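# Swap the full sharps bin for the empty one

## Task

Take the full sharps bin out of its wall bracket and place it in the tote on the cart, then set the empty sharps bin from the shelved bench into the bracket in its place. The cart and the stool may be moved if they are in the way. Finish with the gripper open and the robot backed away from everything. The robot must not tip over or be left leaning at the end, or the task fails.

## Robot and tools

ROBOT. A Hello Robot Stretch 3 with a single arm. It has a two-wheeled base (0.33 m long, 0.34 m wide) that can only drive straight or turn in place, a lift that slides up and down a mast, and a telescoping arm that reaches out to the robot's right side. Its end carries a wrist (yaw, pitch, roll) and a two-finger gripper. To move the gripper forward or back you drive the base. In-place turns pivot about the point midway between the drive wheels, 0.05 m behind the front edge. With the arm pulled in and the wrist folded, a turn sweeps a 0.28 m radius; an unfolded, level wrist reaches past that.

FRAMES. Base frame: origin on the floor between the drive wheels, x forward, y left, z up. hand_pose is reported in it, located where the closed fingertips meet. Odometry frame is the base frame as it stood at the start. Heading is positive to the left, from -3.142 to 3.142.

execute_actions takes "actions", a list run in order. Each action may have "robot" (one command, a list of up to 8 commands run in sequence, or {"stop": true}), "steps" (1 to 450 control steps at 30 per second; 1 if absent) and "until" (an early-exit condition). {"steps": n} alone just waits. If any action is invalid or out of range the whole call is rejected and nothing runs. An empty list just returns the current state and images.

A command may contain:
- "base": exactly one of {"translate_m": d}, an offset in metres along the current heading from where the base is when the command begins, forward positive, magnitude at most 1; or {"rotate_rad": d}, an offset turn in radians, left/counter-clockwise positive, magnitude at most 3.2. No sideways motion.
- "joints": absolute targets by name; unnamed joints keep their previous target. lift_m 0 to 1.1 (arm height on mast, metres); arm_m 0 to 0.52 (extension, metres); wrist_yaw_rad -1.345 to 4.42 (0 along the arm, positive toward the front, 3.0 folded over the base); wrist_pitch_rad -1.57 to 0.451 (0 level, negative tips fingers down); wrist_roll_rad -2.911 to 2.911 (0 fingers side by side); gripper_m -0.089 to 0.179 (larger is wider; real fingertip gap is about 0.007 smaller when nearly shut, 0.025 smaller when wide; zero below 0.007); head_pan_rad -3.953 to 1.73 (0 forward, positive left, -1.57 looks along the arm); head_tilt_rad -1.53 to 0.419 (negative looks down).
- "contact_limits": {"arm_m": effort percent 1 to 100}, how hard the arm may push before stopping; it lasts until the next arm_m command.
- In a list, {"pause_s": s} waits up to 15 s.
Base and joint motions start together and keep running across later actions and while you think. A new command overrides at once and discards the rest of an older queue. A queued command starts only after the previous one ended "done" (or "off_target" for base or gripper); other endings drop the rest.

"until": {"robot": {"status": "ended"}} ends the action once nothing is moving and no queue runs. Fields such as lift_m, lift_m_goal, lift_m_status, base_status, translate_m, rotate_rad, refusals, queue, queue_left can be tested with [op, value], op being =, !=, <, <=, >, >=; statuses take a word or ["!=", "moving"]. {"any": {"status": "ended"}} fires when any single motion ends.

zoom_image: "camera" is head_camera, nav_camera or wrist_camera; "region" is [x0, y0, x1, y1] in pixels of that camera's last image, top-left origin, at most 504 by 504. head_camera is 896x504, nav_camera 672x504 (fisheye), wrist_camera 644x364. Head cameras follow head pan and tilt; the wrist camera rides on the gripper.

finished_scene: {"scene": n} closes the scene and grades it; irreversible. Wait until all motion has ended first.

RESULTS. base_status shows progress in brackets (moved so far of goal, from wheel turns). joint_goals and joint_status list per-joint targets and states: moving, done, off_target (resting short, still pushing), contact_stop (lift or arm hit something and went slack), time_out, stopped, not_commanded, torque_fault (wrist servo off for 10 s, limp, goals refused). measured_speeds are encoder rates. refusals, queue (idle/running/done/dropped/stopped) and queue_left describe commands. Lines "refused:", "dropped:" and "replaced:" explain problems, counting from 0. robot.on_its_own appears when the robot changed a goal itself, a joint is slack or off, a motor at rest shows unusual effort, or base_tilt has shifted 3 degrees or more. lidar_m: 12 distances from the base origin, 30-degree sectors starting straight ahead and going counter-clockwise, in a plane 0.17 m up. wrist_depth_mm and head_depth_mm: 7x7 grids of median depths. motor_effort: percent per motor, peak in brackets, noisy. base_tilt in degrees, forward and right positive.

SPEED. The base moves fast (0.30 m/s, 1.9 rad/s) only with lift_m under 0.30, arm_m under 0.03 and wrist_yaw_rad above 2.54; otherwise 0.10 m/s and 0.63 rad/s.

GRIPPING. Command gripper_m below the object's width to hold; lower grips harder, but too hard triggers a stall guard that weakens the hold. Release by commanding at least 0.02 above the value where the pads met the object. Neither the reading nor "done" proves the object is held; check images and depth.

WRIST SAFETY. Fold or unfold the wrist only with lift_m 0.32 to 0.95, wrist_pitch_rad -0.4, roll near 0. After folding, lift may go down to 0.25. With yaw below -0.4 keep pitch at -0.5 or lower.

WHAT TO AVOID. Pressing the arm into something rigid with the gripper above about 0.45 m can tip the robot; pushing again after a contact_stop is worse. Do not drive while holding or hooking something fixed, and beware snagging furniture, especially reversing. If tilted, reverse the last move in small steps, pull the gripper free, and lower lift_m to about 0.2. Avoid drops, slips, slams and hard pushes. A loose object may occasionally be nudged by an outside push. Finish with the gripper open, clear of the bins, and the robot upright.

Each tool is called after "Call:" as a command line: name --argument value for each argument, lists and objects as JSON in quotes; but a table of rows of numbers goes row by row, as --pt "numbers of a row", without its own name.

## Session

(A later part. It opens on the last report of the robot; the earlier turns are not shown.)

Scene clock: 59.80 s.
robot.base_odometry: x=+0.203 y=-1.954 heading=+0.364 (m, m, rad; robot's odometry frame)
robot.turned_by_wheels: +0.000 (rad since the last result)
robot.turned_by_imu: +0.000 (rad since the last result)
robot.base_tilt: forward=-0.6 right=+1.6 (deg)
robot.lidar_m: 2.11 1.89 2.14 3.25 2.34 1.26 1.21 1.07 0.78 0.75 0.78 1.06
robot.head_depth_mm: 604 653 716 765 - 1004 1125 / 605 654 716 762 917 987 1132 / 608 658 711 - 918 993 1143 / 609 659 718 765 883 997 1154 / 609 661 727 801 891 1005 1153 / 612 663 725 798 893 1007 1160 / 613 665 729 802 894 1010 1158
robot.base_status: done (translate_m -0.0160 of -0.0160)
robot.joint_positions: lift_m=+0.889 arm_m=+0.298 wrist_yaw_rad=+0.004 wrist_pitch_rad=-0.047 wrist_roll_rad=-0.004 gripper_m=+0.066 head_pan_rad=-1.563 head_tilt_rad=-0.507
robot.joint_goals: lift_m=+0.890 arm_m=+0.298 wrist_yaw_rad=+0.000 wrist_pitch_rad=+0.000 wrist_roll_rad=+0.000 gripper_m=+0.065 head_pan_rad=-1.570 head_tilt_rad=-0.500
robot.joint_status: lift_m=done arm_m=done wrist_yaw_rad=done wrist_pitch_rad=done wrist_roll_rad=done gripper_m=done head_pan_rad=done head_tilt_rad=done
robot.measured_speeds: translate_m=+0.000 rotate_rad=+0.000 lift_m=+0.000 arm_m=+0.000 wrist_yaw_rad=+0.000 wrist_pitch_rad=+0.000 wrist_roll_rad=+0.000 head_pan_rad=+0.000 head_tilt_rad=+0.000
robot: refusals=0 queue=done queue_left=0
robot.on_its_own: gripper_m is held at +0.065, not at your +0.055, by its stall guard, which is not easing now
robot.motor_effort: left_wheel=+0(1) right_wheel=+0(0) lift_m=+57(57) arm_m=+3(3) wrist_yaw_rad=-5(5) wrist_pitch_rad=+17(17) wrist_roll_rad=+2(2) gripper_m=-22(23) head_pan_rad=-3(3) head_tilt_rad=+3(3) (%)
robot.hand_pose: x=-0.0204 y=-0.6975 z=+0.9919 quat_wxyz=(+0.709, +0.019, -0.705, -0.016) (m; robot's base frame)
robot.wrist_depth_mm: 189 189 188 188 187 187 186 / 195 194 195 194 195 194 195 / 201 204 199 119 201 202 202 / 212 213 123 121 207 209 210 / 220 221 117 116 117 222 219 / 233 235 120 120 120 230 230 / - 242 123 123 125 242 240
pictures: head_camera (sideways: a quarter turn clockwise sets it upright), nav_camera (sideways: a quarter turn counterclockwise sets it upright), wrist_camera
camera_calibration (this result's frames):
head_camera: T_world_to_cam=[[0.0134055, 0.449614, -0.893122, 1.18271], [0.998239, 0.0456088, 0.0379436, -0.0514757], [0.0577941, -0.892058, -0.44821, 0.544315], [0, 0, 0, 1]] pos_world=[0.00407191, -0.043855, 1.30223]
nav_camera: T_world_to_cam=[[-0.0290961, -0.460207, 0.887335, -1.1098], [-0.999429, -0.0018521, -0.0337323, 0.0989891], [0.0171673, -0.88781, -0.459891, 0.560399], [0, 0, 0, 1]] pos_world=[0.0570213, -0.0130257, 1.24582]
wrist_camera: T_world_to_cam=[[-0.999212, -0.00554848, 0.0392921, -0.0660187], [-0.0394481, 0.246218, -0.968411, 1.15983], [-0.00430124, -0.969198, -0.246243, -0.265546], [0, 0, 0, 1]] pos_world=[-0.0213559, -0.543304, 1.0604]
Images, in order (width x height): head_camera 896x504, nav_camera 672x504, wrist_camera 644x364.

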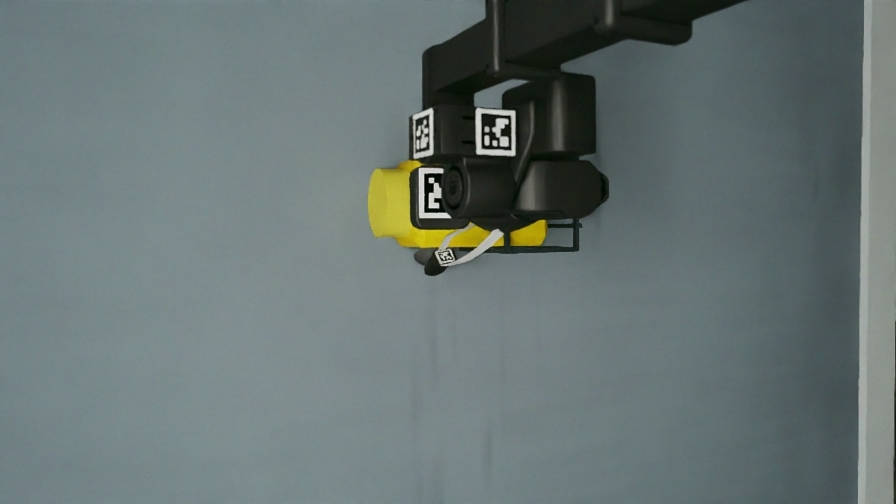

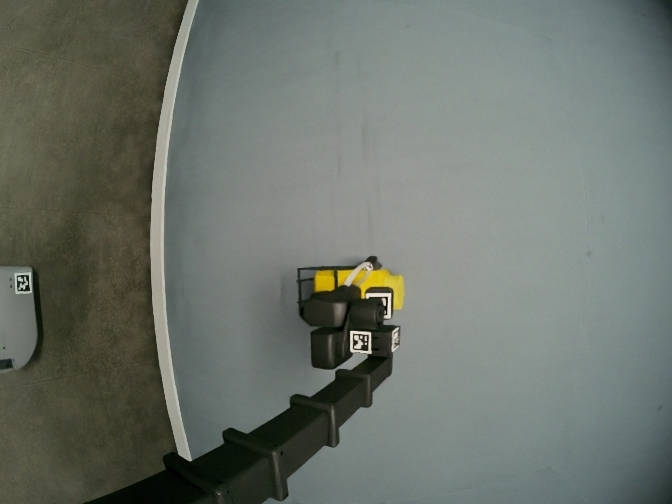

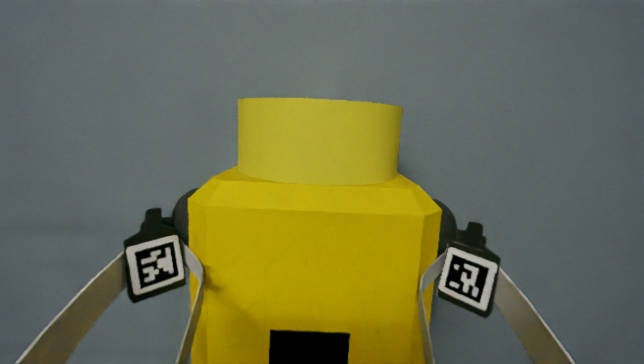

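Settled at 0.065 and holding. Lift out.

Call:
execute_actions --actions '[{"robot":{"joints":{"lift_m":0.985}},"steps":200,"until":{"robot":{"status":"ended"}}}]'

Scene clock: 61.77 s.
robot.base_odometry: x=+0.203 y=-1.954 heading=+0.364 (m, m, rad; robot's odometry frame)
robot.turned_by_wheels: +0.000 (rad since the last result)
robot.turned_by_imu: -0.001 (rad since the last result)
robot.base_tilt: forward=-0.6 right=+1.6 (deg)
robot.lidar_m: 2.11 1.89 2.13 3.26 2.34 1.25 1.21 1.07 0.78 0.75 0.78 1.06
robot.head_depth_mm: 603 655 694 807 876 984 1126 / 604 657 697 818 879 991 1135 / 607 657 690 - 870 999 1147 / 609 661 705 788 883 998 1144 / 610 659 723 797 892 1001 1157 / 612 665 726 799 896 1008 1155 / 615 667 729 804 895 1011 1165
robot.base_status: done (translate_m -0.0160 of -0.0160)
robot.joint_positions: lift_m=+0.984 arm_m=+0.298 wrist_yaw_rad=+0.003 wrist_pitch_rad=-0.048 wrist_roll_rad=-0.004 gripper_m=+0.066 head_pan_rad=-1.563 head_tilt_rad=-0.507
robot.joint_goals: lift_m=+0.985 arm_m=+0.298 wrist_yaw_rad=+0.000 wrist_pitch_rad=+0.000 wrist_roll_rad=+0.000 gripper_m=+0.065 head_pan_rad=-1.570 head_tilt_rad=-0.500
robot.joint_status: lift_m=done arm_m=done wrist_yaw_rad=done wrist_pitch_rad=done wrist_roll_rad=done gripper_m=done head_pan_rad=done head_tilt_rad=done
robot.measured_speeds: translate_m=+0.000 rotate_rad=+0.000 lift_m=+0.000 arm_m=+0.000 wrist_yaw_rad=+0.000 wrist_pitch_rad=+0.000 wrist_roll_rad=+0.000 head_pan_rad=+0.000 head_tilt_rad=+0.000
robot: refusals=0 queue=done queue_left=0
robot.on_its_own: gripper_m is held at +0.065, not at your +0.055, by its stall guard, which is not easing now
robot.motor_effort: left_wheel=+0(0) right_wheel=+2(2) lift_m=+57(62) arm_m=+4(3) wrist_yaw_rad=-3(5) wrist_pitch_rad=+18(18) wrist_roll_rad=+2(2) gripper_m=-21(21) head_pan_rad=-3(2) head_tilt_rad=+3(3) (%)
robot.hand_pose: x=-0.0207 y=-0.6975 z=+1.0867 quat_wxyz=(+0.709, +0.018, -0.705, -0.016) (m; robot's base frame)
robot.wrist_depth_mm: 189 188 188 188 186 186 187 / 195 194 196 193 194 194 194 / 204 203 201 120 201 202 201 / 211 211 124 120 207 210 212 / 222 218 117 117 118 219 219 / 232 236 120 120 121 228 228 / 243 244 124 123 124 243 241
pictures: head_camera (sideways: a quarter turn clockwise sets it upright), nav_camera (sideways: a quarter turn counterclockwise sets it upright), wrist_camera
camera_calibration (this result's frames):
head_camera: T_world_to_cam=[[0.0134055, 0.449614, -0.893122, 1.18271], [0.998239, 0.0456088, 0.0379436, -0.0514757], [0.0577941, -0.892058, -0.44821, 0.544315], [0, 0, 0, 1]] pos_world=[0.00407191, -0.043855, 1.30223]
nav_camera: T_world_to_cam=[[-0.0290961, -0.460207, 0.887335, -1.1098], [-0.999429, -0.0018521, -0.0337323, 0.0989891], [0.0171673, -0.88781, -0.459891, 0.560398], [0, 0, 0, 1]] pos_world=[0.0570213, -0.0130257, 1.24582]
wrist_camera: T_world_to_cam=[[-0.999222, -0.00439296, 0.0392001, -0.0691393], [-0.039069, 0.2472, -0.968176, 1.25202], [-0.00543711, -0.968954, -0.247179, -0.241024], [0, 0, 0, 1]] pos_world=[-0.021481, -0.543344, 1.15531]
Images, in order (width x height): head_camera 896x504, nav_camera 672x504, wrist_camera 644x364.

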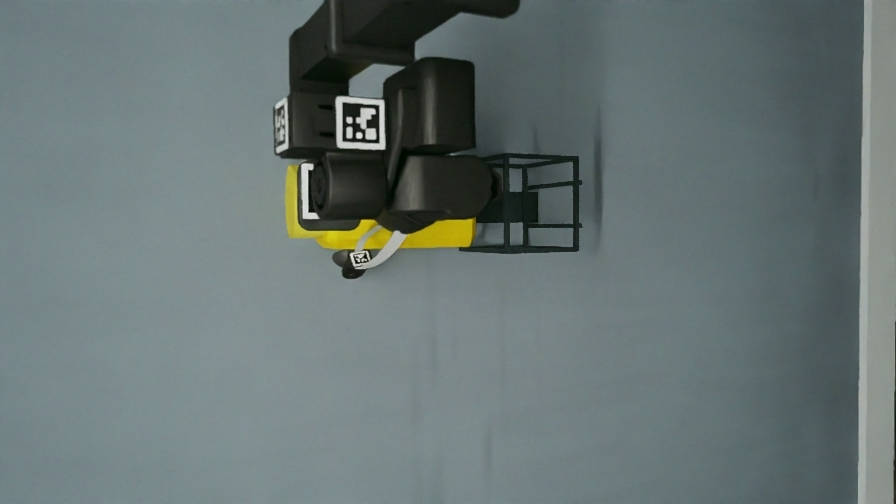

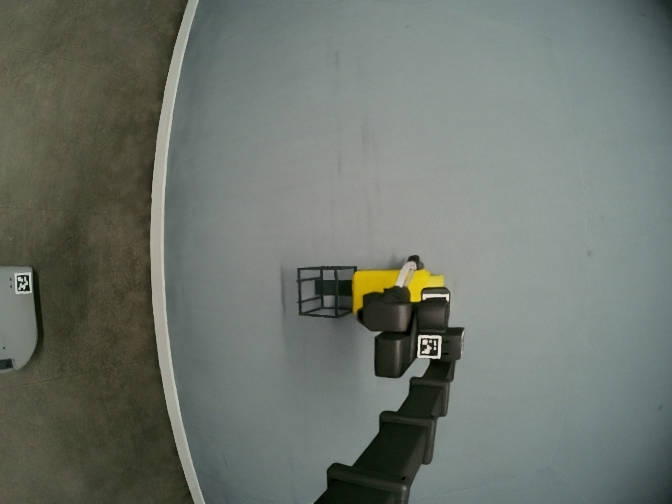

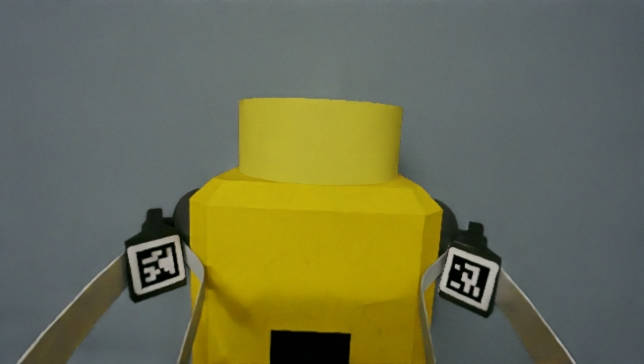

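Call:
execute_actions --actions '[{"robot":[{"joints":{"arm_m":0.0}},{"base":{"rotate_rad":-0.435}},{"base":{"translate_m":-0.82},"joints":{"lift_m":0.92,"head_tilt_rad":-0.75}},{"base":{"rotate_rad":-1.115}}],"steps":450,"until":{"robot":{"status":"ended"}}},{"steps":300,"until":{"robot":{"status":"ended"}}}]'

Scene clock: 79.53 s.
robot.base_odometry: x=-0.615 y=-1.896 heading=-1.186 (m, m, rad; robot's odometry frame)
robot.turned_by_wheels: -1.550 (rad since the last result)
robot.turned_by_imu: -1.579 (rad since the last result)
robot.base_tilt: forward=-0.7 right=+1.6 (deg)
robot.lidar_m: 1.09 1.14 1.58 2.85 2.39 3.26 3.20 1.25 0.48 0.47 0.49 1.13
robot.head_depth_mm: 740 836 953 895 - - - / 748 843 946 403 741 - - / 746 842 418 401 - - - / 751 849 929 418 728 982 1125 / 757 852 977 975 789 964 1157 / 757 855 982 1151 1390 1375 1185 / 762 862 987 1155 1404 1371 1186
robot.base_status: done (rotate_rad -1.1148 of -1.1150)
robot.joint_positions: lift_m=+0.920 arm_m=+0.000 wrist_yaw_rad=+0.001 wrist_pitch_rad=-0.048 wrist_roll_rad=-0.004 gripper_m=+0.066 head_pan_rad=-1.563 head_tilt_rad=-0.741
robot.joint_goals: lift_m=+0.920 arm_m=+0.000 wrist_yaw_rad=+0.000 wrist_pitch_rad=+0.000 wrist_roll_rad=+0.000 gripper_m=+0.065 head_pan_rad=-1.570 head_tilt_rad=-0.750
robot.joint_status: lift_m=done arm_m=done wrist_yaw_rad=done wrist_pitch_rad=done wrist_roll_rad=done gripper_m=done head_pan_rad=done head_tilt_rad=done
robot.measured_speeds: translate_m=+0.000 rotate_rad=+0.000 lift_m=+0.000 arm_m=+0.000 wrist_yaw_rad=+0.000 wrist_pitch_rad=+0.000 wrist_roll_rad=+0.000 head_pan_rad=+0.000 head_tilt_rad=+0.000
robot: refusals=0 queue=done queue_left=0
robot.on_its_own: gripper_m is held at +0.065, not at your +0.055, by its stall guard, which is not easing now
robot.motor_effort: left_wheel=+4(7) right_wheel=-5(10) lift_m=+28(59) arm_m=-3(3) wrist_yaw_rad=-1(3) wrist_pitch_rad=+18(18) wrist_roll_rad=+1(2) gripper_m=-21(21) head_pan_rad=-2(3) head_tilt_rad=-3(17) (%)
robot.hand_pose: x=-0.0211 y=-0.4000 z=+1.0226 quat_wxyz=(+0.709, +0.018, -0.705, -0.017) (m; robot's base frame)
robot.wrist_depth_mm: 613 601 592 593 586 578 584 / 620 609 622 617 612 599 606 / 657 642 623 120 630 629 622 / 687 673 124 121 640 663 663 / 715 716 117 117 117 687 678 / 740 748 120 119 120 712 707 / 781 773 124 123 124 736 729
pictures: head_camera (sideways: a quarter turn clockwise sets it upright), nav_camera (sideways: a quarter turn counterclockwise sets it upright), wrist_camera
camera_calibration (this result's frames):
head_camera: T_world_to_cam=[[0.0119574, 0.643879, -0.765034, 1.01571], [0.998318, 0.0357227, 0.0456691, -0.0615212], [0.0567344, -0.764293, -0.642369, 0.796928], [0, 0, 0, 1]] pos_world=[0.00405918, -0.0427106, 1.29178]
nav_camera: T_world_to_cam=[[-0.0276614, -0.652849, 0.756982, -0.939851], [-0.999488, 0.00587551, -0.0314557, 0.0960156], [0.0160882, -0.757465, -0.652678, 0.811223], [0, 0, 0, 1]] pos_world=[0.0569178, 0.000327857, 1.24394]
wrist_camera: T_world_to_cam=[[-0.999228, -0.00273001, 0.0392026, -0.0650821], [-0.0386599, 0.247265, -0.968176, 1.11646], [-0.00705031, -0.968944, -0.24718, 0.0313691], [0, 0, 0, 1]] pos_world=[-0.0216484, -0.245845, 1.09124]
Images, in order (width x height): head_camera 896x504, nav_camera 672x504, wrist_camera 644x364.

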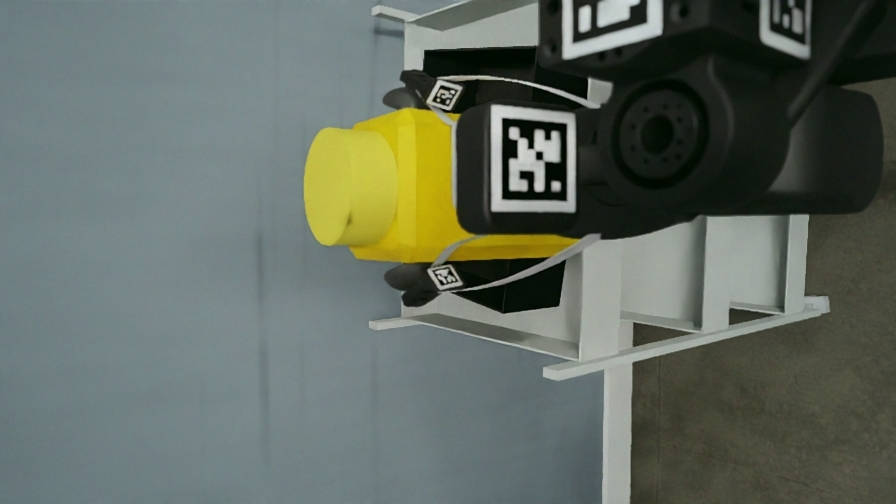

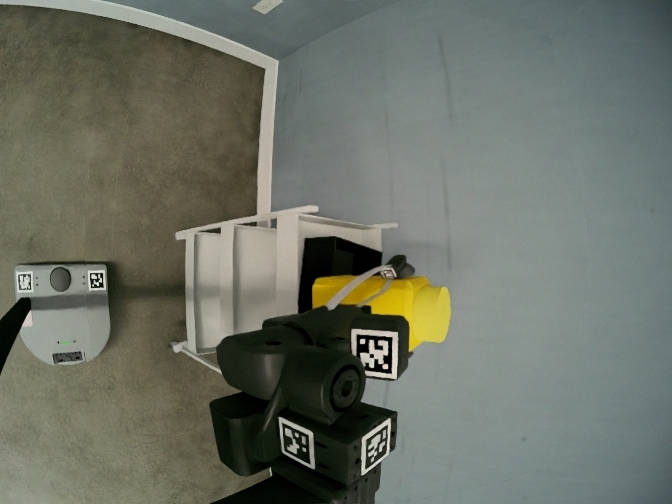

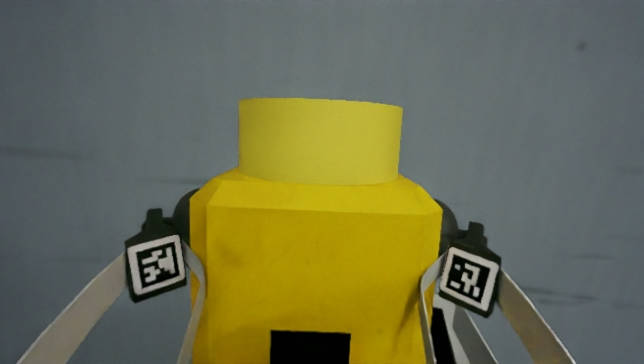

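Call:
zoom_image --camera "head_camera" --region '[350, 0, 700, 400]'

Region (350, 0, 700, 400) of head_camera's 896x504 image, scaled by 1.260, with more detail than that image has; it fills the left 441 columns of this view, and the rest is white.

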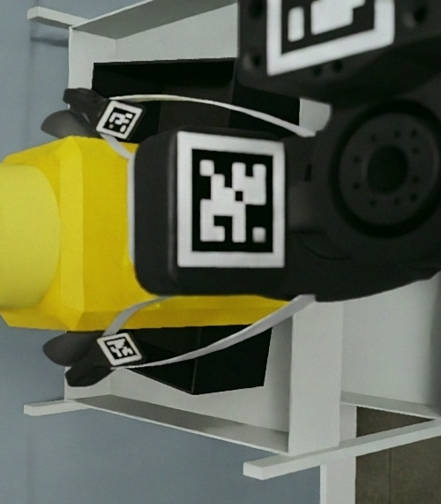

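Call:
execute_actions --actions '[{"robot":[{"joints":{"arm_m":0.26,"lift_m":0.82}},{"joints":{"lift_m":0.78,"head_tilt_rad":-0.7}}],"steps":450,"until":{"robot":{"status":"ended"}}}]'

Scene clock: 86.97 s.
robot.base_odometry: x=-0.615 y=-1.896 heading=-1.186 (m, m, rad; robot's odometry frame)
robot.turned_by_wheels: +0.000 (rad since the last result)
robot.turned_by_imu: -0.002 (rad since the last result)
robot.base_tilt: forward=-0.6 right=+1.6 (deg)
robot.lidar_m: 1.10 1.14 1.58 2.85 2.39 3.27 3.23 1.26 0.48 0.47 0.49 1.13
robot.head_depth_mm: 739 825 931 944 - - 1065 / 740 831 941 1017 693 930 1113 / 744 830 914 - 701 934 1117 / 749 835 933 888 748 956 1128 / 749 841 958 1036 786 962 1150 / 753 844 959 1118 1293 1395 1192 / 758 848 969 1129 1338 1404 1198
robot.base_status: done (rotate_rad -1.1148 of -1.1150)
robot.joint_positions: lift_m=+0.780 arm_m=+0.260 wrist_yaw_rad=+0.001 wrist_pitch_rad=-0.049 wrist_roll_rad=-0.004 gripper_m=+0.066 head_pan_rad=-1.563 head_tilt_rad=-0.705
robot.joint_goals: lift_m=+0.780 arm_m=+0.260 wrist_yaw_rad=+0.000 wrist_pitch_rad=+0.000 wrist_roll_rad=+0.000 gripper_m=+0.065 head_pan_rad=-1.570 head_tilt_rad=-0.700
robot.joint_status: lift_m=done arm_m=done wrist_yaw_rad=done wrist_pitch_rad=done wrist_roll_rad=done gripper_m=done head_pan_rad=done head_tilt_rad=done
robot.measured_speeds: translate_m=+0.000 rotate_rad=+0.000 lift_m=+0.000 arm_m=+0.000 wrist_yaw_rad=+0.000 wrist_pitch_rad=+0.000 wrist_roll_rad=+0.000 head_pan_rad=+0.000 head_tilt_rad=+0.000
robot: refusals=0 queue=done queue_left=0
robot.on_its_own: gripper_m is held at +0.065, not at your +0.055, by its stall guard, which is not easing now
robot.motor_effort: left_wheel=+4(4) right_wheel=-5(5) lift_m=+29(29) arm_m=+4(4) wrist_yaw_rad=-1(2) wrist_pitch_rad=+18(18) wrist_roll_rad=+2(2) gripper_m=-21(21) head_pan_rad=-2(2) head_tilt_rad=+2(6) (%)
robot.hand_pose: x=-0.0211 y=-0.6595 z=+0.8826 quat_wxyz=(+0.709, +0.018, -0.705, -0.017) (m; robot's base frame)
robot.wrist_depth_mm: 366 362 358 363 360 352 352 / 383 376 373 371 379 370 364 / 398 396 389 120 377 385 381 / 413 410 124 121 387 399 398 / 434 419 117 117 117 411 417 / 456 445 120 120 120 436 436 / 464 346 123 123 124 331 456
pictures: head_camera (sideways: a quarter turn clockwise sets it upright), nav_camera (sideways: a quarter turn counterclockwise sets it upright), wrist_camera
camera_calibration (this result's frames):
head_camera: T_world_to_cam=[[0.0121803, 0.616295, -0.787421, 1.04489], [0.998306, 0.0373086, 0.044643, -0.0601874], [0.0568908, -0.786631, -0.614797, 0.761061], [0, 0, 0, 1]] pos_world=[0.00406091, -0.0430417, 1.29335]
nav_camera: T_world_to_cam=[[-0.0278823, -0.625546, 0.779689, -0.969446], [-0.999479, 0.00476824, -0.0319166, 0.0966171], [0.0162476, -0.780173, -0.625353, 0.775678], [0, 0, 0, 1]] pos_world=[0.0569335, -0.0017309, 1.24402]
wrist_camera: T_world_to_cam=[[-0.999228, -0.00272973, 0.0392023, -0.0603012], [-0.0386588, 0.247365, -0.968151, 1.04508], [-0.00705448, -0.968919, -0.247279, -0.254556], [0, 0, 0, 1]] pos_world=[-0.0216488, -0.505325, 0.951214]
Images, in order (width x height): head_camera 896x504, nav_camera 672x504, wrist_camera 644x364.

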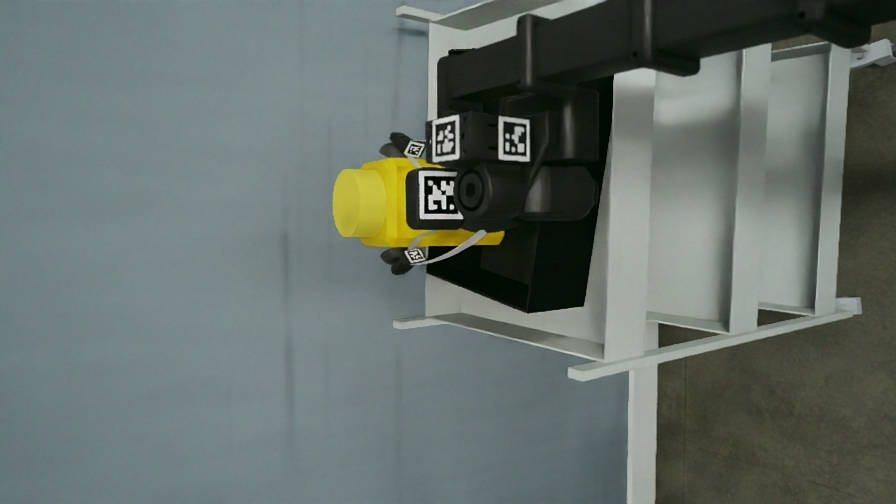

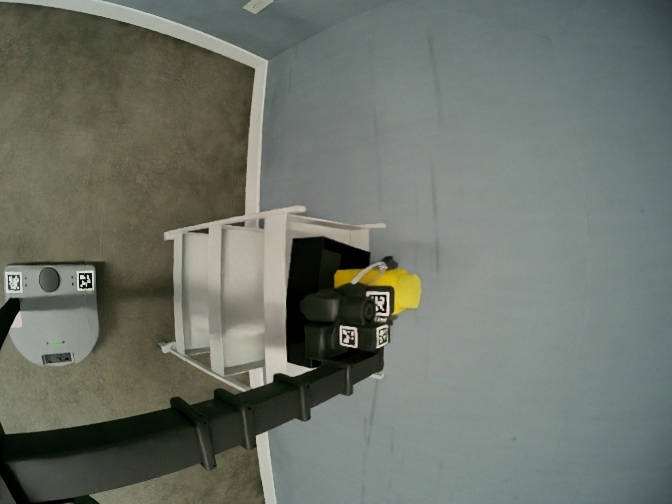

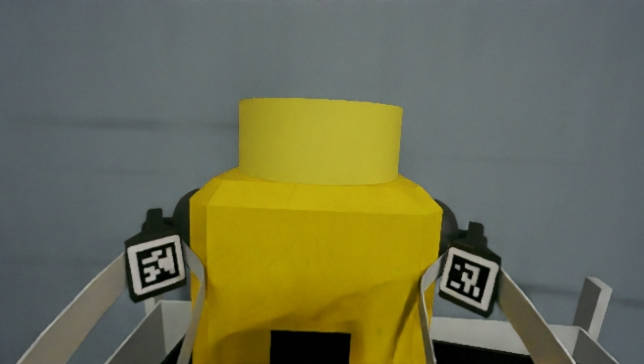

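Call:
execute_actions --actions '[{"robot":{"joints":{"lift_m":0.69}},"steps":450,"until":{"robot":{"status":"ended"}}}]'

Scene clock: 89.17 s.
robot.base_odometry: x=-0.615 y=-1.896 heading=-1.186 (m, m, rad; robot's odometry frame)
robot.turned_by_wheels: +0.000 (rad since the last result)
robot.turned_by_imu: +0.000 (rad since the last result)
robot.base_tilt: forward=-0.6 right=+1.5 (deg)
robot.lidar_m: 1.09 1.14 1.58 2.85 2.38 3.24 3.22 1.26 0.48 0.47 0.49 1.13
robot.head_depth_mm: 735 823 938 926 801 896 - / 743 830 940 901 - 928 1110 / 746 834 951 755 - 937 1114 / 748 834 954 913 751 961 1119 / 750 841 957 1033 788 960 1151 / 755 848 959 1115 1300 1402 1198 / 756 847 968 1122 1337 1403 1203
robot.base_status: done (rotate_rad -1.1148 of -1.1150)
robot.joint_positions: lift_m=+0.690 arm_m=+0.260 wrist_yaw_rad=+0.001 wrist_pitch_rad=-0.027 wrist_roll_rad=-0.004 gripper_m=+0.066 head_pan_rad=-1.563 head_tilt_rad=-0.705
robot.joint_goals: lift_m=+0.690 arm_m=+0.260 wrist_yaw_rad=+0.000 wrist_pitch_rad=+0.000 wrist_roll_rad=+0.000 gripper_m=+0.065 head_pan_rad=-1.570 head_tilt_rad=-0.700
robot.joint_status: lift_m=done arm_m=done wrist_yaw_rad=done wrist_pitch_rad=done wrist_roll_rad=done gripper_m=done head_pan_rad=done head_tilt_rad=done
robot.measured_speeds: translate_m=+0.000 rotate_rad=+0.000 lift_m=+0.000 arm_m=+0.000 wrist_yaw_rad=+0.000 wrist_pitch_rad=+0.000 wrist_roll_rad=+0.000 head_pan_rad=+0.000 head_tilt_rad=+0.000
robot: refusals=0 queue=done queue_left=0
robot.on_its_own: gripper_m is held at +0.065, not at your +0.055, by its stall guard, which is not easing now
robot.motor_effort: left_wheel=+4(4) right_wheel=-4(4) lift_m=+27(31) arm_m=+3(3) wrist_yaw_rad=-1(1) wrist_pitch_rad=+10(18) wrist_roll_rad=+1(2) gripper_m=-21(22) head_pan_rad=-2(3) head_tilt_rad=+2(2) (%)
robot.hand_pose: x=-0.0211 y=-0.6602 z=+0.7982 quat_wxyz=(+0.709, +0.010, -0.705, -0.009) (m; robot's base frame)
robot.wrist_depth_mm: 372 367 368 363 363 358 361 / 378 384 375 369 370 368 367 / 393 400 385 118 379 385 379 / 411 404 122 119 133 402 395 / 427 426 117 116 117 414 409 / 445 209 120 120 121 226 219 / - 195 125 124 125 238 225
pictures: head_camera (sideways: a quarter turn clockwise sets it upright), nav_camera (sideways: a quarter turn counterclockwise sets it upright), wrist_camera
camera_calibration (this result's frames):
head_camera: T_world_to_cam=[[0.0121813, 0.616169, -0.78752, 1.04502], [0.998306, 0.0373158, 0.0446382, -0.0601812], [0.0568916, -0.78673, -0.61467, 0.760896], [0, 0, 0, 1]] pos_world=[0.00406092, -0.0430431, 1.29336]
nav_camera: T_world_to_cam=[[-0.0278833, -0.62542, 0.77979, -0.969577], [-0.999479, 0.0047631, -0.0319186, 0.0966197], [0.0162483, -0.780273, -0.625228, 0.775515], [0, 0, 0, 1]] pos_world=[0.0569336, -0.00174021, 1.24402]
wrist_camera: T_world_to_cam=[[-0.999228, -0.00188467, 0.0392334, -0.0564602], [-0.0386408, 0.226443, -0.973258, 0.953807], [-0.00704984, -0.974023, -0.226341, -0.296225], [0, 0, 0, 1]] pos_world=[-0.0216492, -0.504619, 0.863468]
Images, in order (width x height): head_camera 896x504, nav_camera 672x504, wrist_camera 644x364.

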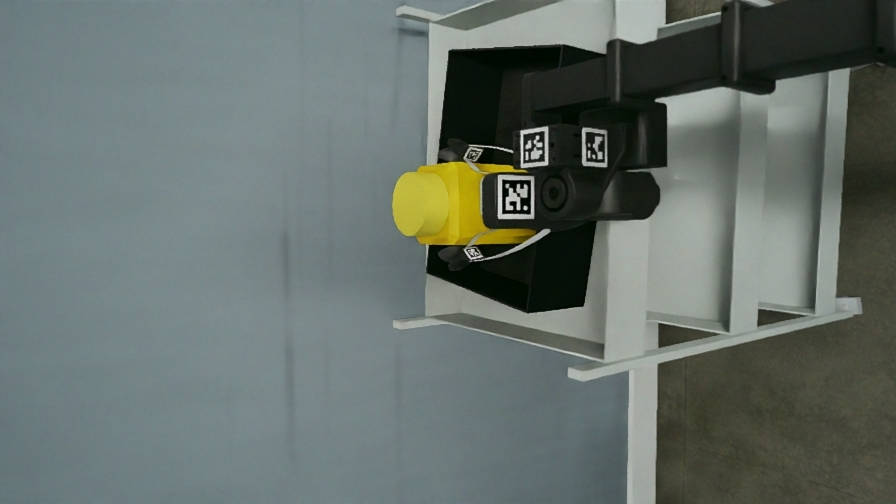

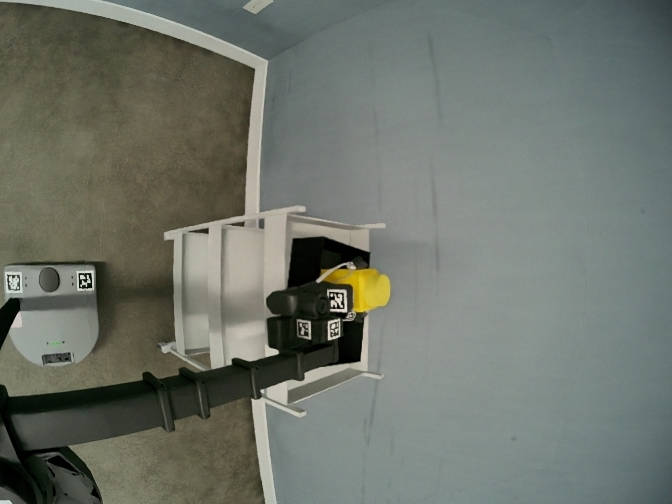

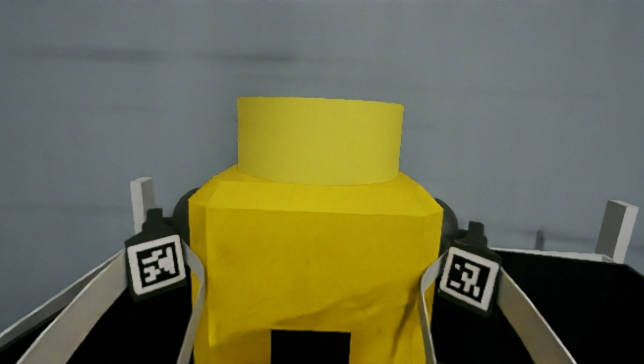

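Call:
execute_actions --actions '[{"robot":[{"joints":{"gripper_m":0.15}},{"joints":{"lift_m":0.71,"arm_m":0.0}}],"steps":450,"until":{"robot":{"status":"ended"}}}]'

Scene clock: 99.40 s.
robot.base_odometry: x=-0.615 y=-1.896 heading=-1.186 (m, m, rad; robot's odometry frame)
robot.turned_by_wheels: +0.000 (rad since the last result)
robot.turned_by_imu: -0.002 (rad since the last result)
robot.base_tilt: forward=-0.6 right=+1.6 (deg)
robot.lidar_m: 1.09 1.14 1.58 2.85 2.38 3.24 3.23 1.26 0.48 0.47 0.49 1.13
robot.head_depth_mm: 739 825 936 923 776 906 1081 / 741 830 943 906 727 928 1103 / 743 833 946 765 745 959 - / 748 839 952 908 755 959 1120 / 752 840 952 1035 790 968 1146 / 754 843 963 1116 1298 1393 1197 / 755 847 971 1125 1348 1406 1203
robot.base_status: done (rotate_rad -1.1148 of -1.1150)
robot.joint_positions: lift_m=+0.710 arm_m=+0.000 wrist_yaw_rad=+0.001 wrist_pitch_rad=-0.025 wrist_roll_rad=-0.004 gripper_m=+0.150 head_pan_rad=-1.563 head_tilt_rad=-0.705
robot.joint_goals: lift_m=+0.710 arm_m=+0.000 wrist_yaw_rad=+0.000 wrist_pitch_rad=+0.000 wrist_roll_rad=+0.000 gripper_m=+0.150 head_pan_rad=-1.570 head_tilt_rad=-0.700
robot.joint_status: lift_m=done arm_m=done wrist_yaw_rad=done wrist_pitch_rad=done wrist_roll_rad=done gripper_m=done head_pan_rad=done head_tilt_rad=done
robot.measured_speeds: translate_m=+0.000 rotate_rad=+0.000 lift_m=+0.000 arm_m=+0.000 wrist_yaw_rad=+0.000 wrist_pitch_rad=+0.000 wrist_roll_rad=+0.000 head_pan_rad=+0.000 head_tilt_rad=+0.000
robot: refusals=0 queue=done queue_left=0
robot.motor_effort: left_wheel=+3(4) right_wheel=-5(4) lift_m=+54(58) arm_m=-4(1) wrist_yaw_rad=-1(1) wrist_pitch_rad=+9(10) wrist_roll_rad=+2(2) gripper_m=-1(86) head_pan_rad=-2(2) head_tilt_rad=+2(2) (%)
robot.hand_pose: x=-0.0211 y=-0.4008 z=+0.8178 quat_wxyz=(+0.709, +0.010, -0.705, -0.009) (m; robot's base frame)
robot.wrist_depth_mm: 603 602 605 593 587 579 584 / 623 625 630 625 628 603 603 / 648 638 645 426 638 643 626 / 663 672 653 376 646 662 655 / 682 390 331 317 475 674 676 / 718 258 334 319 300 - 345 / 754 267 261 259 256 251 249
pictures: head_camera (sideways: a quarter turn clockwise sets it upright), nav_camera (sideways: a quarter turn counterclockwise sets it upright), wrist_camera
camera_calibration (this result's frames):
head_camera: T_world_to_cam=[[0.0121834, 0.615989, -0.787661, 1.0452], [0.998306, 0.0373248, 0.0446314, -0.0601724], [0.0568917, -0.78687, -0.61449, 0.760662], [0, 0, 0, 1]] pos_world=[0.00406088, -0.043045, 1.29337]
nav_camera: T_world_to_cam=[[-0.0278854, -0.625242, 0.779932, -0.969764], [-0.999479, 0.00475699, -0.0319215, 0.0966234], [0.0162485, -0.780416, -0.625049, 0.775283], [0, 0, 0, 1]] pos_world=[0.0569337, -0.0017535, 1.24402]
wrist_camera: T_world_to_cam=[[-0.999229, -0.00175938, 0.039225, -0.0566948], [-0.0386191, 0.224413, -0.973728, 0.913726], [-0.00708946, -0.974492, -0.224308, -0.0409583], [0, 0, 0, 1]] pos_world=[-0.0216542, -0.245066, 0.882758]
Images, in order (width x height): head_camera 896x504, nav_camera 672x504, wrist_camera 644x364.

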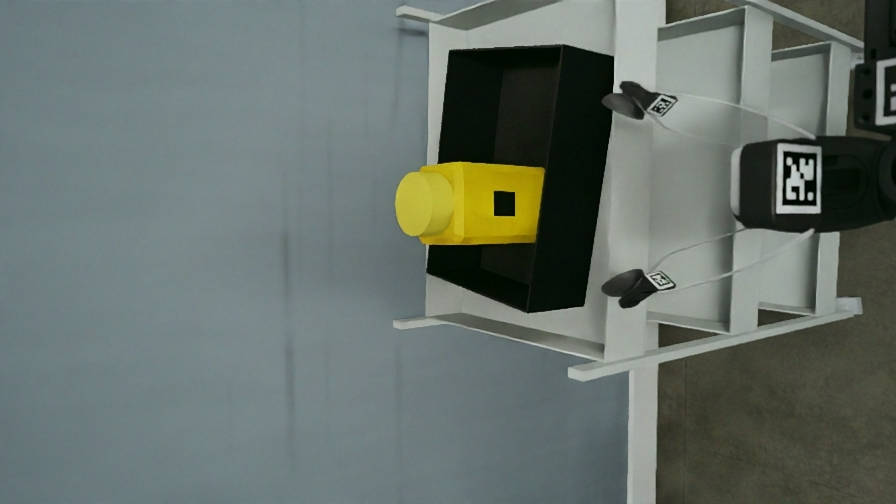

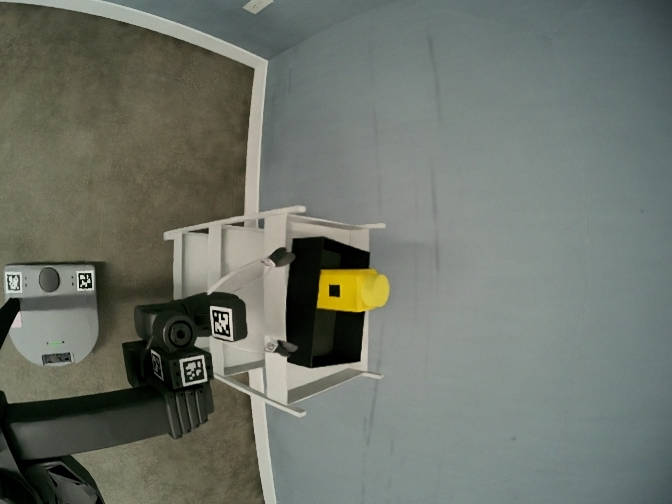

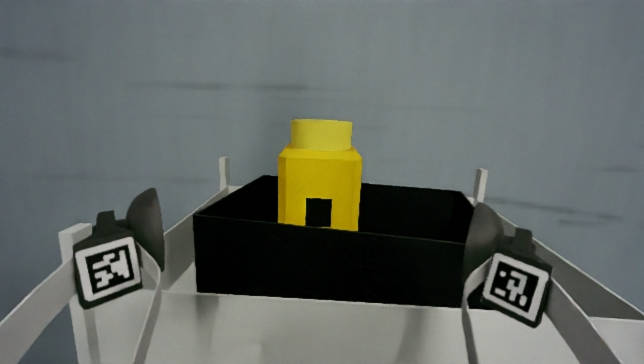

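Call:
execute_actions --actions '[{"robot":[{"base":{"rotate_rad":-0.225},"joints":{"wrist_pitch_rad":-0.4,"wrist_yaw_rad":2.9,"gripper_m":0.04,"lift_m":0.5,"head_pan_rad":-3.14,"head_tilt_rad":-0.5}},{"base":{"translate_m":-0.15},"joints":{"lift_m":0.28}},{"base":{"translate_m":-1.0}},{"base":{"translate_m":-1.0}}],"steps":450,"until":{"robot":{"status":"ended"}}},{"steps":300,"until":{"robot":{"status":"ended"}}}]'

Scene clock: 115.20 s.
robot.base_odometry: x=-0.958 y=+0.226 heading=-1.411 (m, m, rad; robot's odometry frame)
robot.turned_by_wheels: -0.225 (rad since the last result)
robot.turned_by_imu: -0.233 (rad since the last result)
robot.base_tilt: forward=-0.6 right=+1.6 (deg)
robot.lidar_m: 2.03 3.18 2.04 1.80 1.82 1.39 0.92 0.83 1.48 1.32 1.34 1.61
robot.head_depth_mm: 1388 1519 1350 965 1980 1583 1308 / 1365 1484 1371 948 1321 1561 1322 / 1354 1466 1395 926 1279 1555 1319 / 1327 1437 1289 902 1815 1566 1326 / 1299 1409 1116 882 1857 1628 1328 / 1269 1391 1443 868 1795 1642 1339 / 1263 1376 1443 870 1786 1581 1243
robot.base_status: done (translate_m -1.0000 of -1.0000)
robot.joint_positions: lift_m=+0.280 arm_m=+0.000 wrist_yaw_rad=+2.898 wrist_pitch_rad=-0.416 wrist_roll_rad=-0.004 gripper_m=+0.040 head_pan_rad=-3.133 head_tilt_rad=-0.506
robot.joint_goals: lift_m=+0.280 arm_m=+0.000 wrist_yaw_rad=+2.900 wrist_pitch_rad=-0.400 wrist_roll_rad=+0.000 gripper_m=+0.040 head_pan_rad=-3.140 head_tilt_rad=-0.500
robot.joint_status: lift_m=done arm_m=done wrist_yaw_rad=done wrist_pitch_rad=done wrist_roll_rad=done gripper_m=done head_pan_rad=done head_tilt_rad=done
robot.measured_speeds: translate_m=+0.000 rotate_rad=+0.000 lift_m=+0.000 arm_m=+0.000 wrist_yaw_rad=+0.000 wrist_pitch_rad=+0.000 wrist_roll_rad=+0.000 head_pan_rad=+0.000 head_tilt_rad=+0.000
robot: refusals=0 queue=done queue_left=0
robot.motor_effort: left_wheel=+4(7) right_wheel=-4(14) lift_m=+26(53) arm_m=-2(3) wrist_yaw_rad=+3(7) wrist_pitch_rad=+6(8) wrist_roll_rad=+2(2) gripper_m=+0(82) head_pan_rad=-2(35) head_tilt_rad=+2(19) (%)
robot.hand_pose: x=+0.0329 y=+0.0728 z=+0.2936 quat_wxyz=(+0.229, +0.703, +0.062, +0.671) (m; robot's base frame)
robot.wrist_depth_mm: - - - - - - - / - - - - - - - / 817 843 841 835 883 913 939 / 667 - 666 682 700 698 711 / 544 - 576 554 579 563 591 / 464 - - 480 477 487 496 / - - - 417 413 421 433
pictures: head_camera (sideways: a quarter turn clockwise sets it upright), nav_camera (sideways: a quarter turn counterclockwise sets it upright), wrist_camera
camera_calibration (this result's frames):
head_camera: T_world_to_cam=[[0.448657, -0.0130555, -0.893609, 1.18069], [0.0464454, -0.998201, 0.0379025, -0.0456164], [-0.892497, -0.0585092, -0.447243, 0.548854], [0, 0, 0, 1]] pos_world=[-0.0377561, 0.00199316, 1.30228]
nav_camera: T_world_to_cam=[[-0.459269, 0.0287375, 0.887832, -1.10782], [-0.00268517, 0.999427, -0.0337387, 0.0929173], [-0.888293, -0.0178791, -0.458928, 0.56467], [0, 0, 0, 1]] pos_world=[-0.00694586, -0.0509322, 1.24584]
wrist_camera: T_world_to_cam=[[0.973374, -0.226356, 0.03613, -0.0289893], [-0.102514, -0.570858, -0.814624, 0.312378], [0.20502, 0.78923, -0.578863, 0.272047], [0, 0, 0, 1]] pos_world=[0.00446538, -0.0429467, 0.412996]
Images, in order (width x height): head_camera 896x504, nav_camera 672x504, wrist_camera 644x364.

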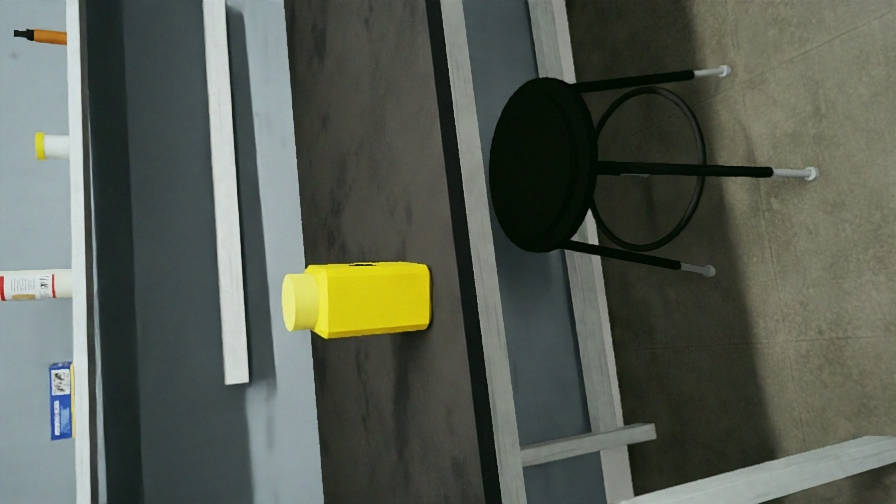

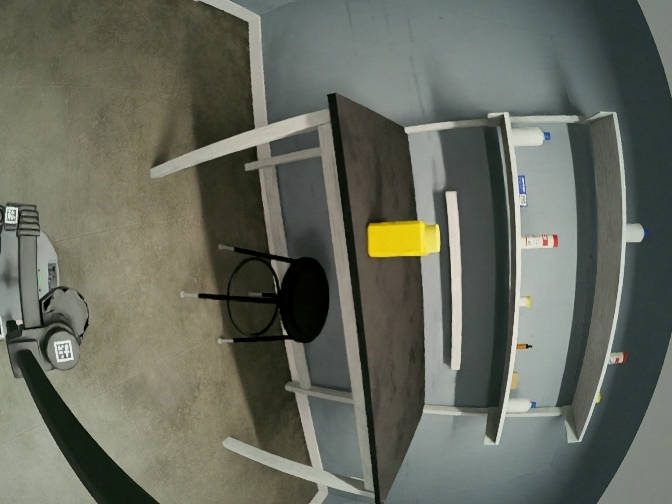

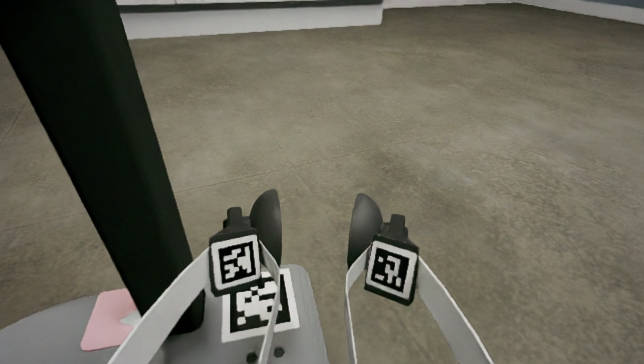

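Call:
zoom_image --camera "head_camera" --region '[270, 240, 450, 360]'

Region (270, 240, 450, 360) of head_camera's 896x504 image, scaled by 2.800, with more detail than that image has.

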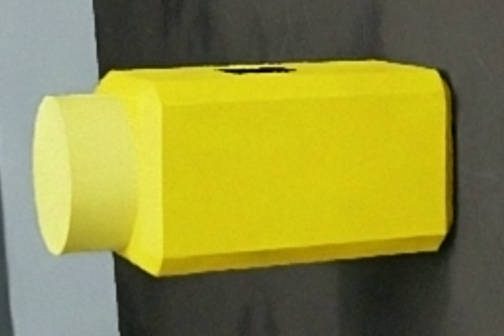

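Call:
execute_actions --actions '[{"robot":[{"base":{"rotate_rad":-0.535}},{"base":{"translate_m":-0.523},"joints":{"head_pan_rad":-1.2,"head_tilt_rad":-0.6}},{"base":{"rotate_rad":-1.015},"joints":{"lift_m":0.6}},{"joints":{"lift_m":0.915,"wrist_yaw_rad":1.57,"gripper_m":0.175}},{"joints":{"wrist_pitch_rad":0.0,"arm_m":0.35}}],"steps":450,"until":{"robot":{"status":"ended"}}},{"steps":300,"until":{"robot":{"status":"ended"}}}]'

Scene clock: 134.43 s.
robot.base_odometry: x=-0.766 y=+0.713 heading=-2.960 (m, m, rad; robot's odometry frame)
robot.turned_by_wheels: -1.550 (rad since the last result)
robot.turned_by_imu: -1.577 (rad since the last result)
robot.base_tilt: forward=-0.6 right=+1.6 (deg)
robot.lidar_m: 1.67 1.67 2.06 3.54 3.57 1.62 1.46 0.89 1.20 0.66 0.49 0.73
robot.head_depth_mm: 943 1009 1086 776 539 839 1215 / 965 1031 1079 653 543 816 1244 / 985 1040 1051 718 545 833 1222 / 999 1067 1062 753 548 1165 1226 / 1019 1103 1079 725 550 1497 1265 / 1045 1152 1010 544 566 1508 1266 / 1066 1159 1097 559 577 1512 1267
robot.base_status: done (rotate_rad -1.0148 of -1.0150)
robot.joint_positions: lift_m=+0.915 arm_m=+0.350 wrist_yaw_rad=+1.571 wrist_pitch_rad=-0.026 wrist_roll_rad=-0.004 gripper_m=+0.175 head_pan_rad=-1.207 head_tilt_rad=-0.593
robot.joint_goals: lift_m=+0.915 arm_m=+0.350 wrist_yaw_rad=+1.570 wrist_pitch_rad=+0.000 wrist_roll_rad=+0.000 gripper_m=+0.175 head_pan_rad=-1.200 head_tilt_rad=-0.600
robot.joint_status: lift_m=done arm_m=done wrist_yaw_rad=done wrist_pitch_rad=done wrist_roll_rad=done gripper_m=done head_pan_rad=done head_tilt_rad=done
robot.measured_speeds: translate_m=+0.000 rotate_rad=+0.000 lift_m=+0.000 arm_m=+0.000 wrist_yaw_rad=+0.000 wrist_pitch_rad=+0.000 wrist_roll_rad=+0.000 head_pan_rad=+0.000 head_tilt_rad=+0.000
robot: refusals=0 queue=done queue_left=0
robot.motor_effort: left_wheel=+4(10) right_wheel=-5(13) lift_m=+55(59) arm_m=+3(4) wrist_yaw_rad=-1(4) wrist_pitch_rad=+9(8) wrist_roll_rad=+2(2) gripper_m=+0(89) head_pan_rad=+3(36) head_tilt_rad=-2(9) (%)
robot.hand_pose: x=+0.2342 y=-0.4947 z=+1.0226 quat_wxyz=(+0.508, +0.505, -0.492, +0.495) (m; robot's base frame)
robot.wrist_depth_mm: - - - - - 922 656 / - - 238 - - 939 669 / - - 227 254 - 900 675 / - - 233 263 727 754 636 / - - 244 370 439 471 471 / - 310 253 275 312 308 327 / - 235 237 240 243 247 240
pictures: head_camera (sideways: a quarter turn clockwise sets it upright), nav_camera (sideways: a quarter turn counterclockwise sets it upright), wrist_camera
camera_calibration (this result's frames):
head_camera: T_world_to_cam=[[-0.17087, 0.496058, -0.851311, 1.1293], [0.920891, 0.387653, 0.0410495, -0.0550431], [0.350376, -0.77695, -0.523054, 0.639914], [0, 0, 0, 1]] pos_world=[0.0194422, -0.0416816, 1.29836]
nav_camera: T_world_to_cam=[[0.159668, -0.510958, 0.844647, -1.05528], [-0.937079, -0.347545, -0.0331027, 0.0977854], [0.310467, -0.786215, -0.5343, 0.655427], [0, 0, 0, 1]] pos_world=[0.0566376, 0.0100888, 1.24477]
wrist_camera: T_world_to_cam=[[0.000684816, -0.99923, 0.0392257, -0.537407], [-0.225052, -0.0383734, -0.973591, 1.05763], [0.974346, -0.0081611, -0.224905, 0.164115], [0, 0, 0, 1]] pos_world=[0.0784839, -0.495069, 1.08769]
Images, in order (width x height): head_camera 896x504, nav_camera 672x504, wrist_camera 644x364.

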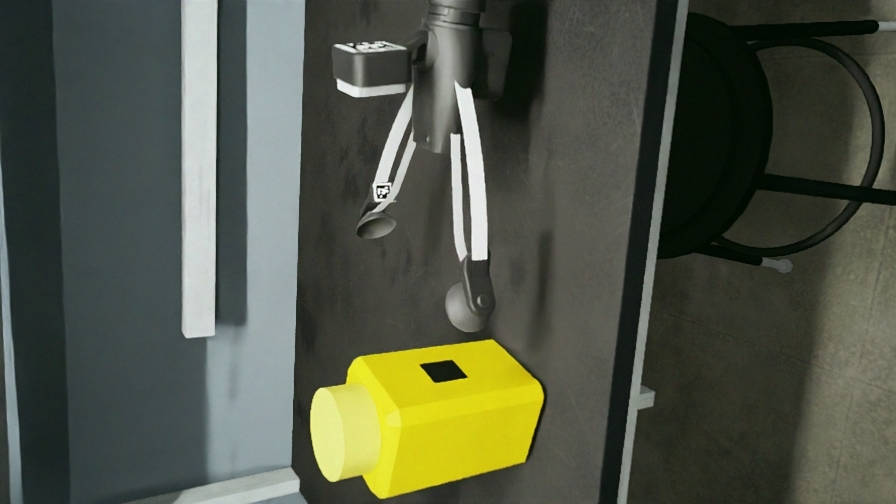

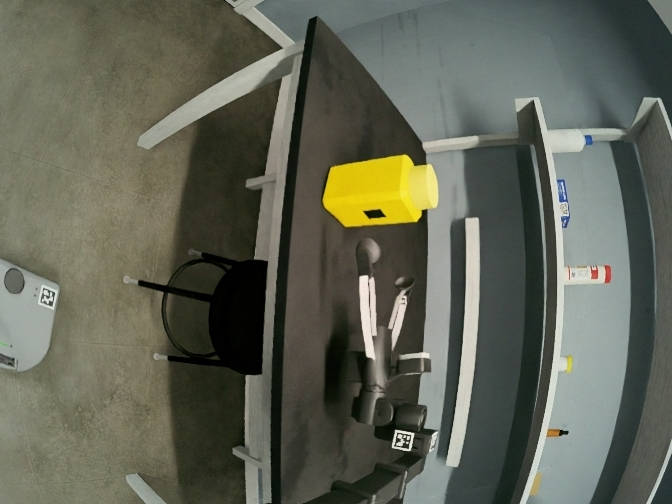

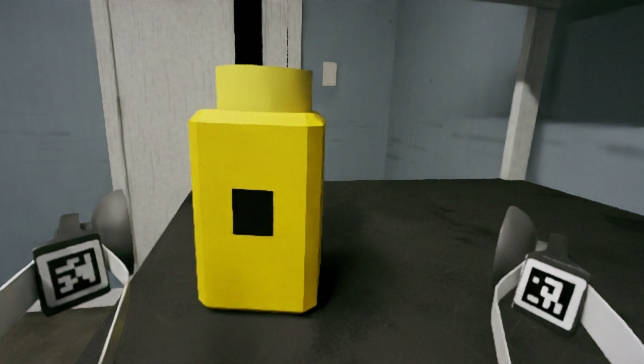

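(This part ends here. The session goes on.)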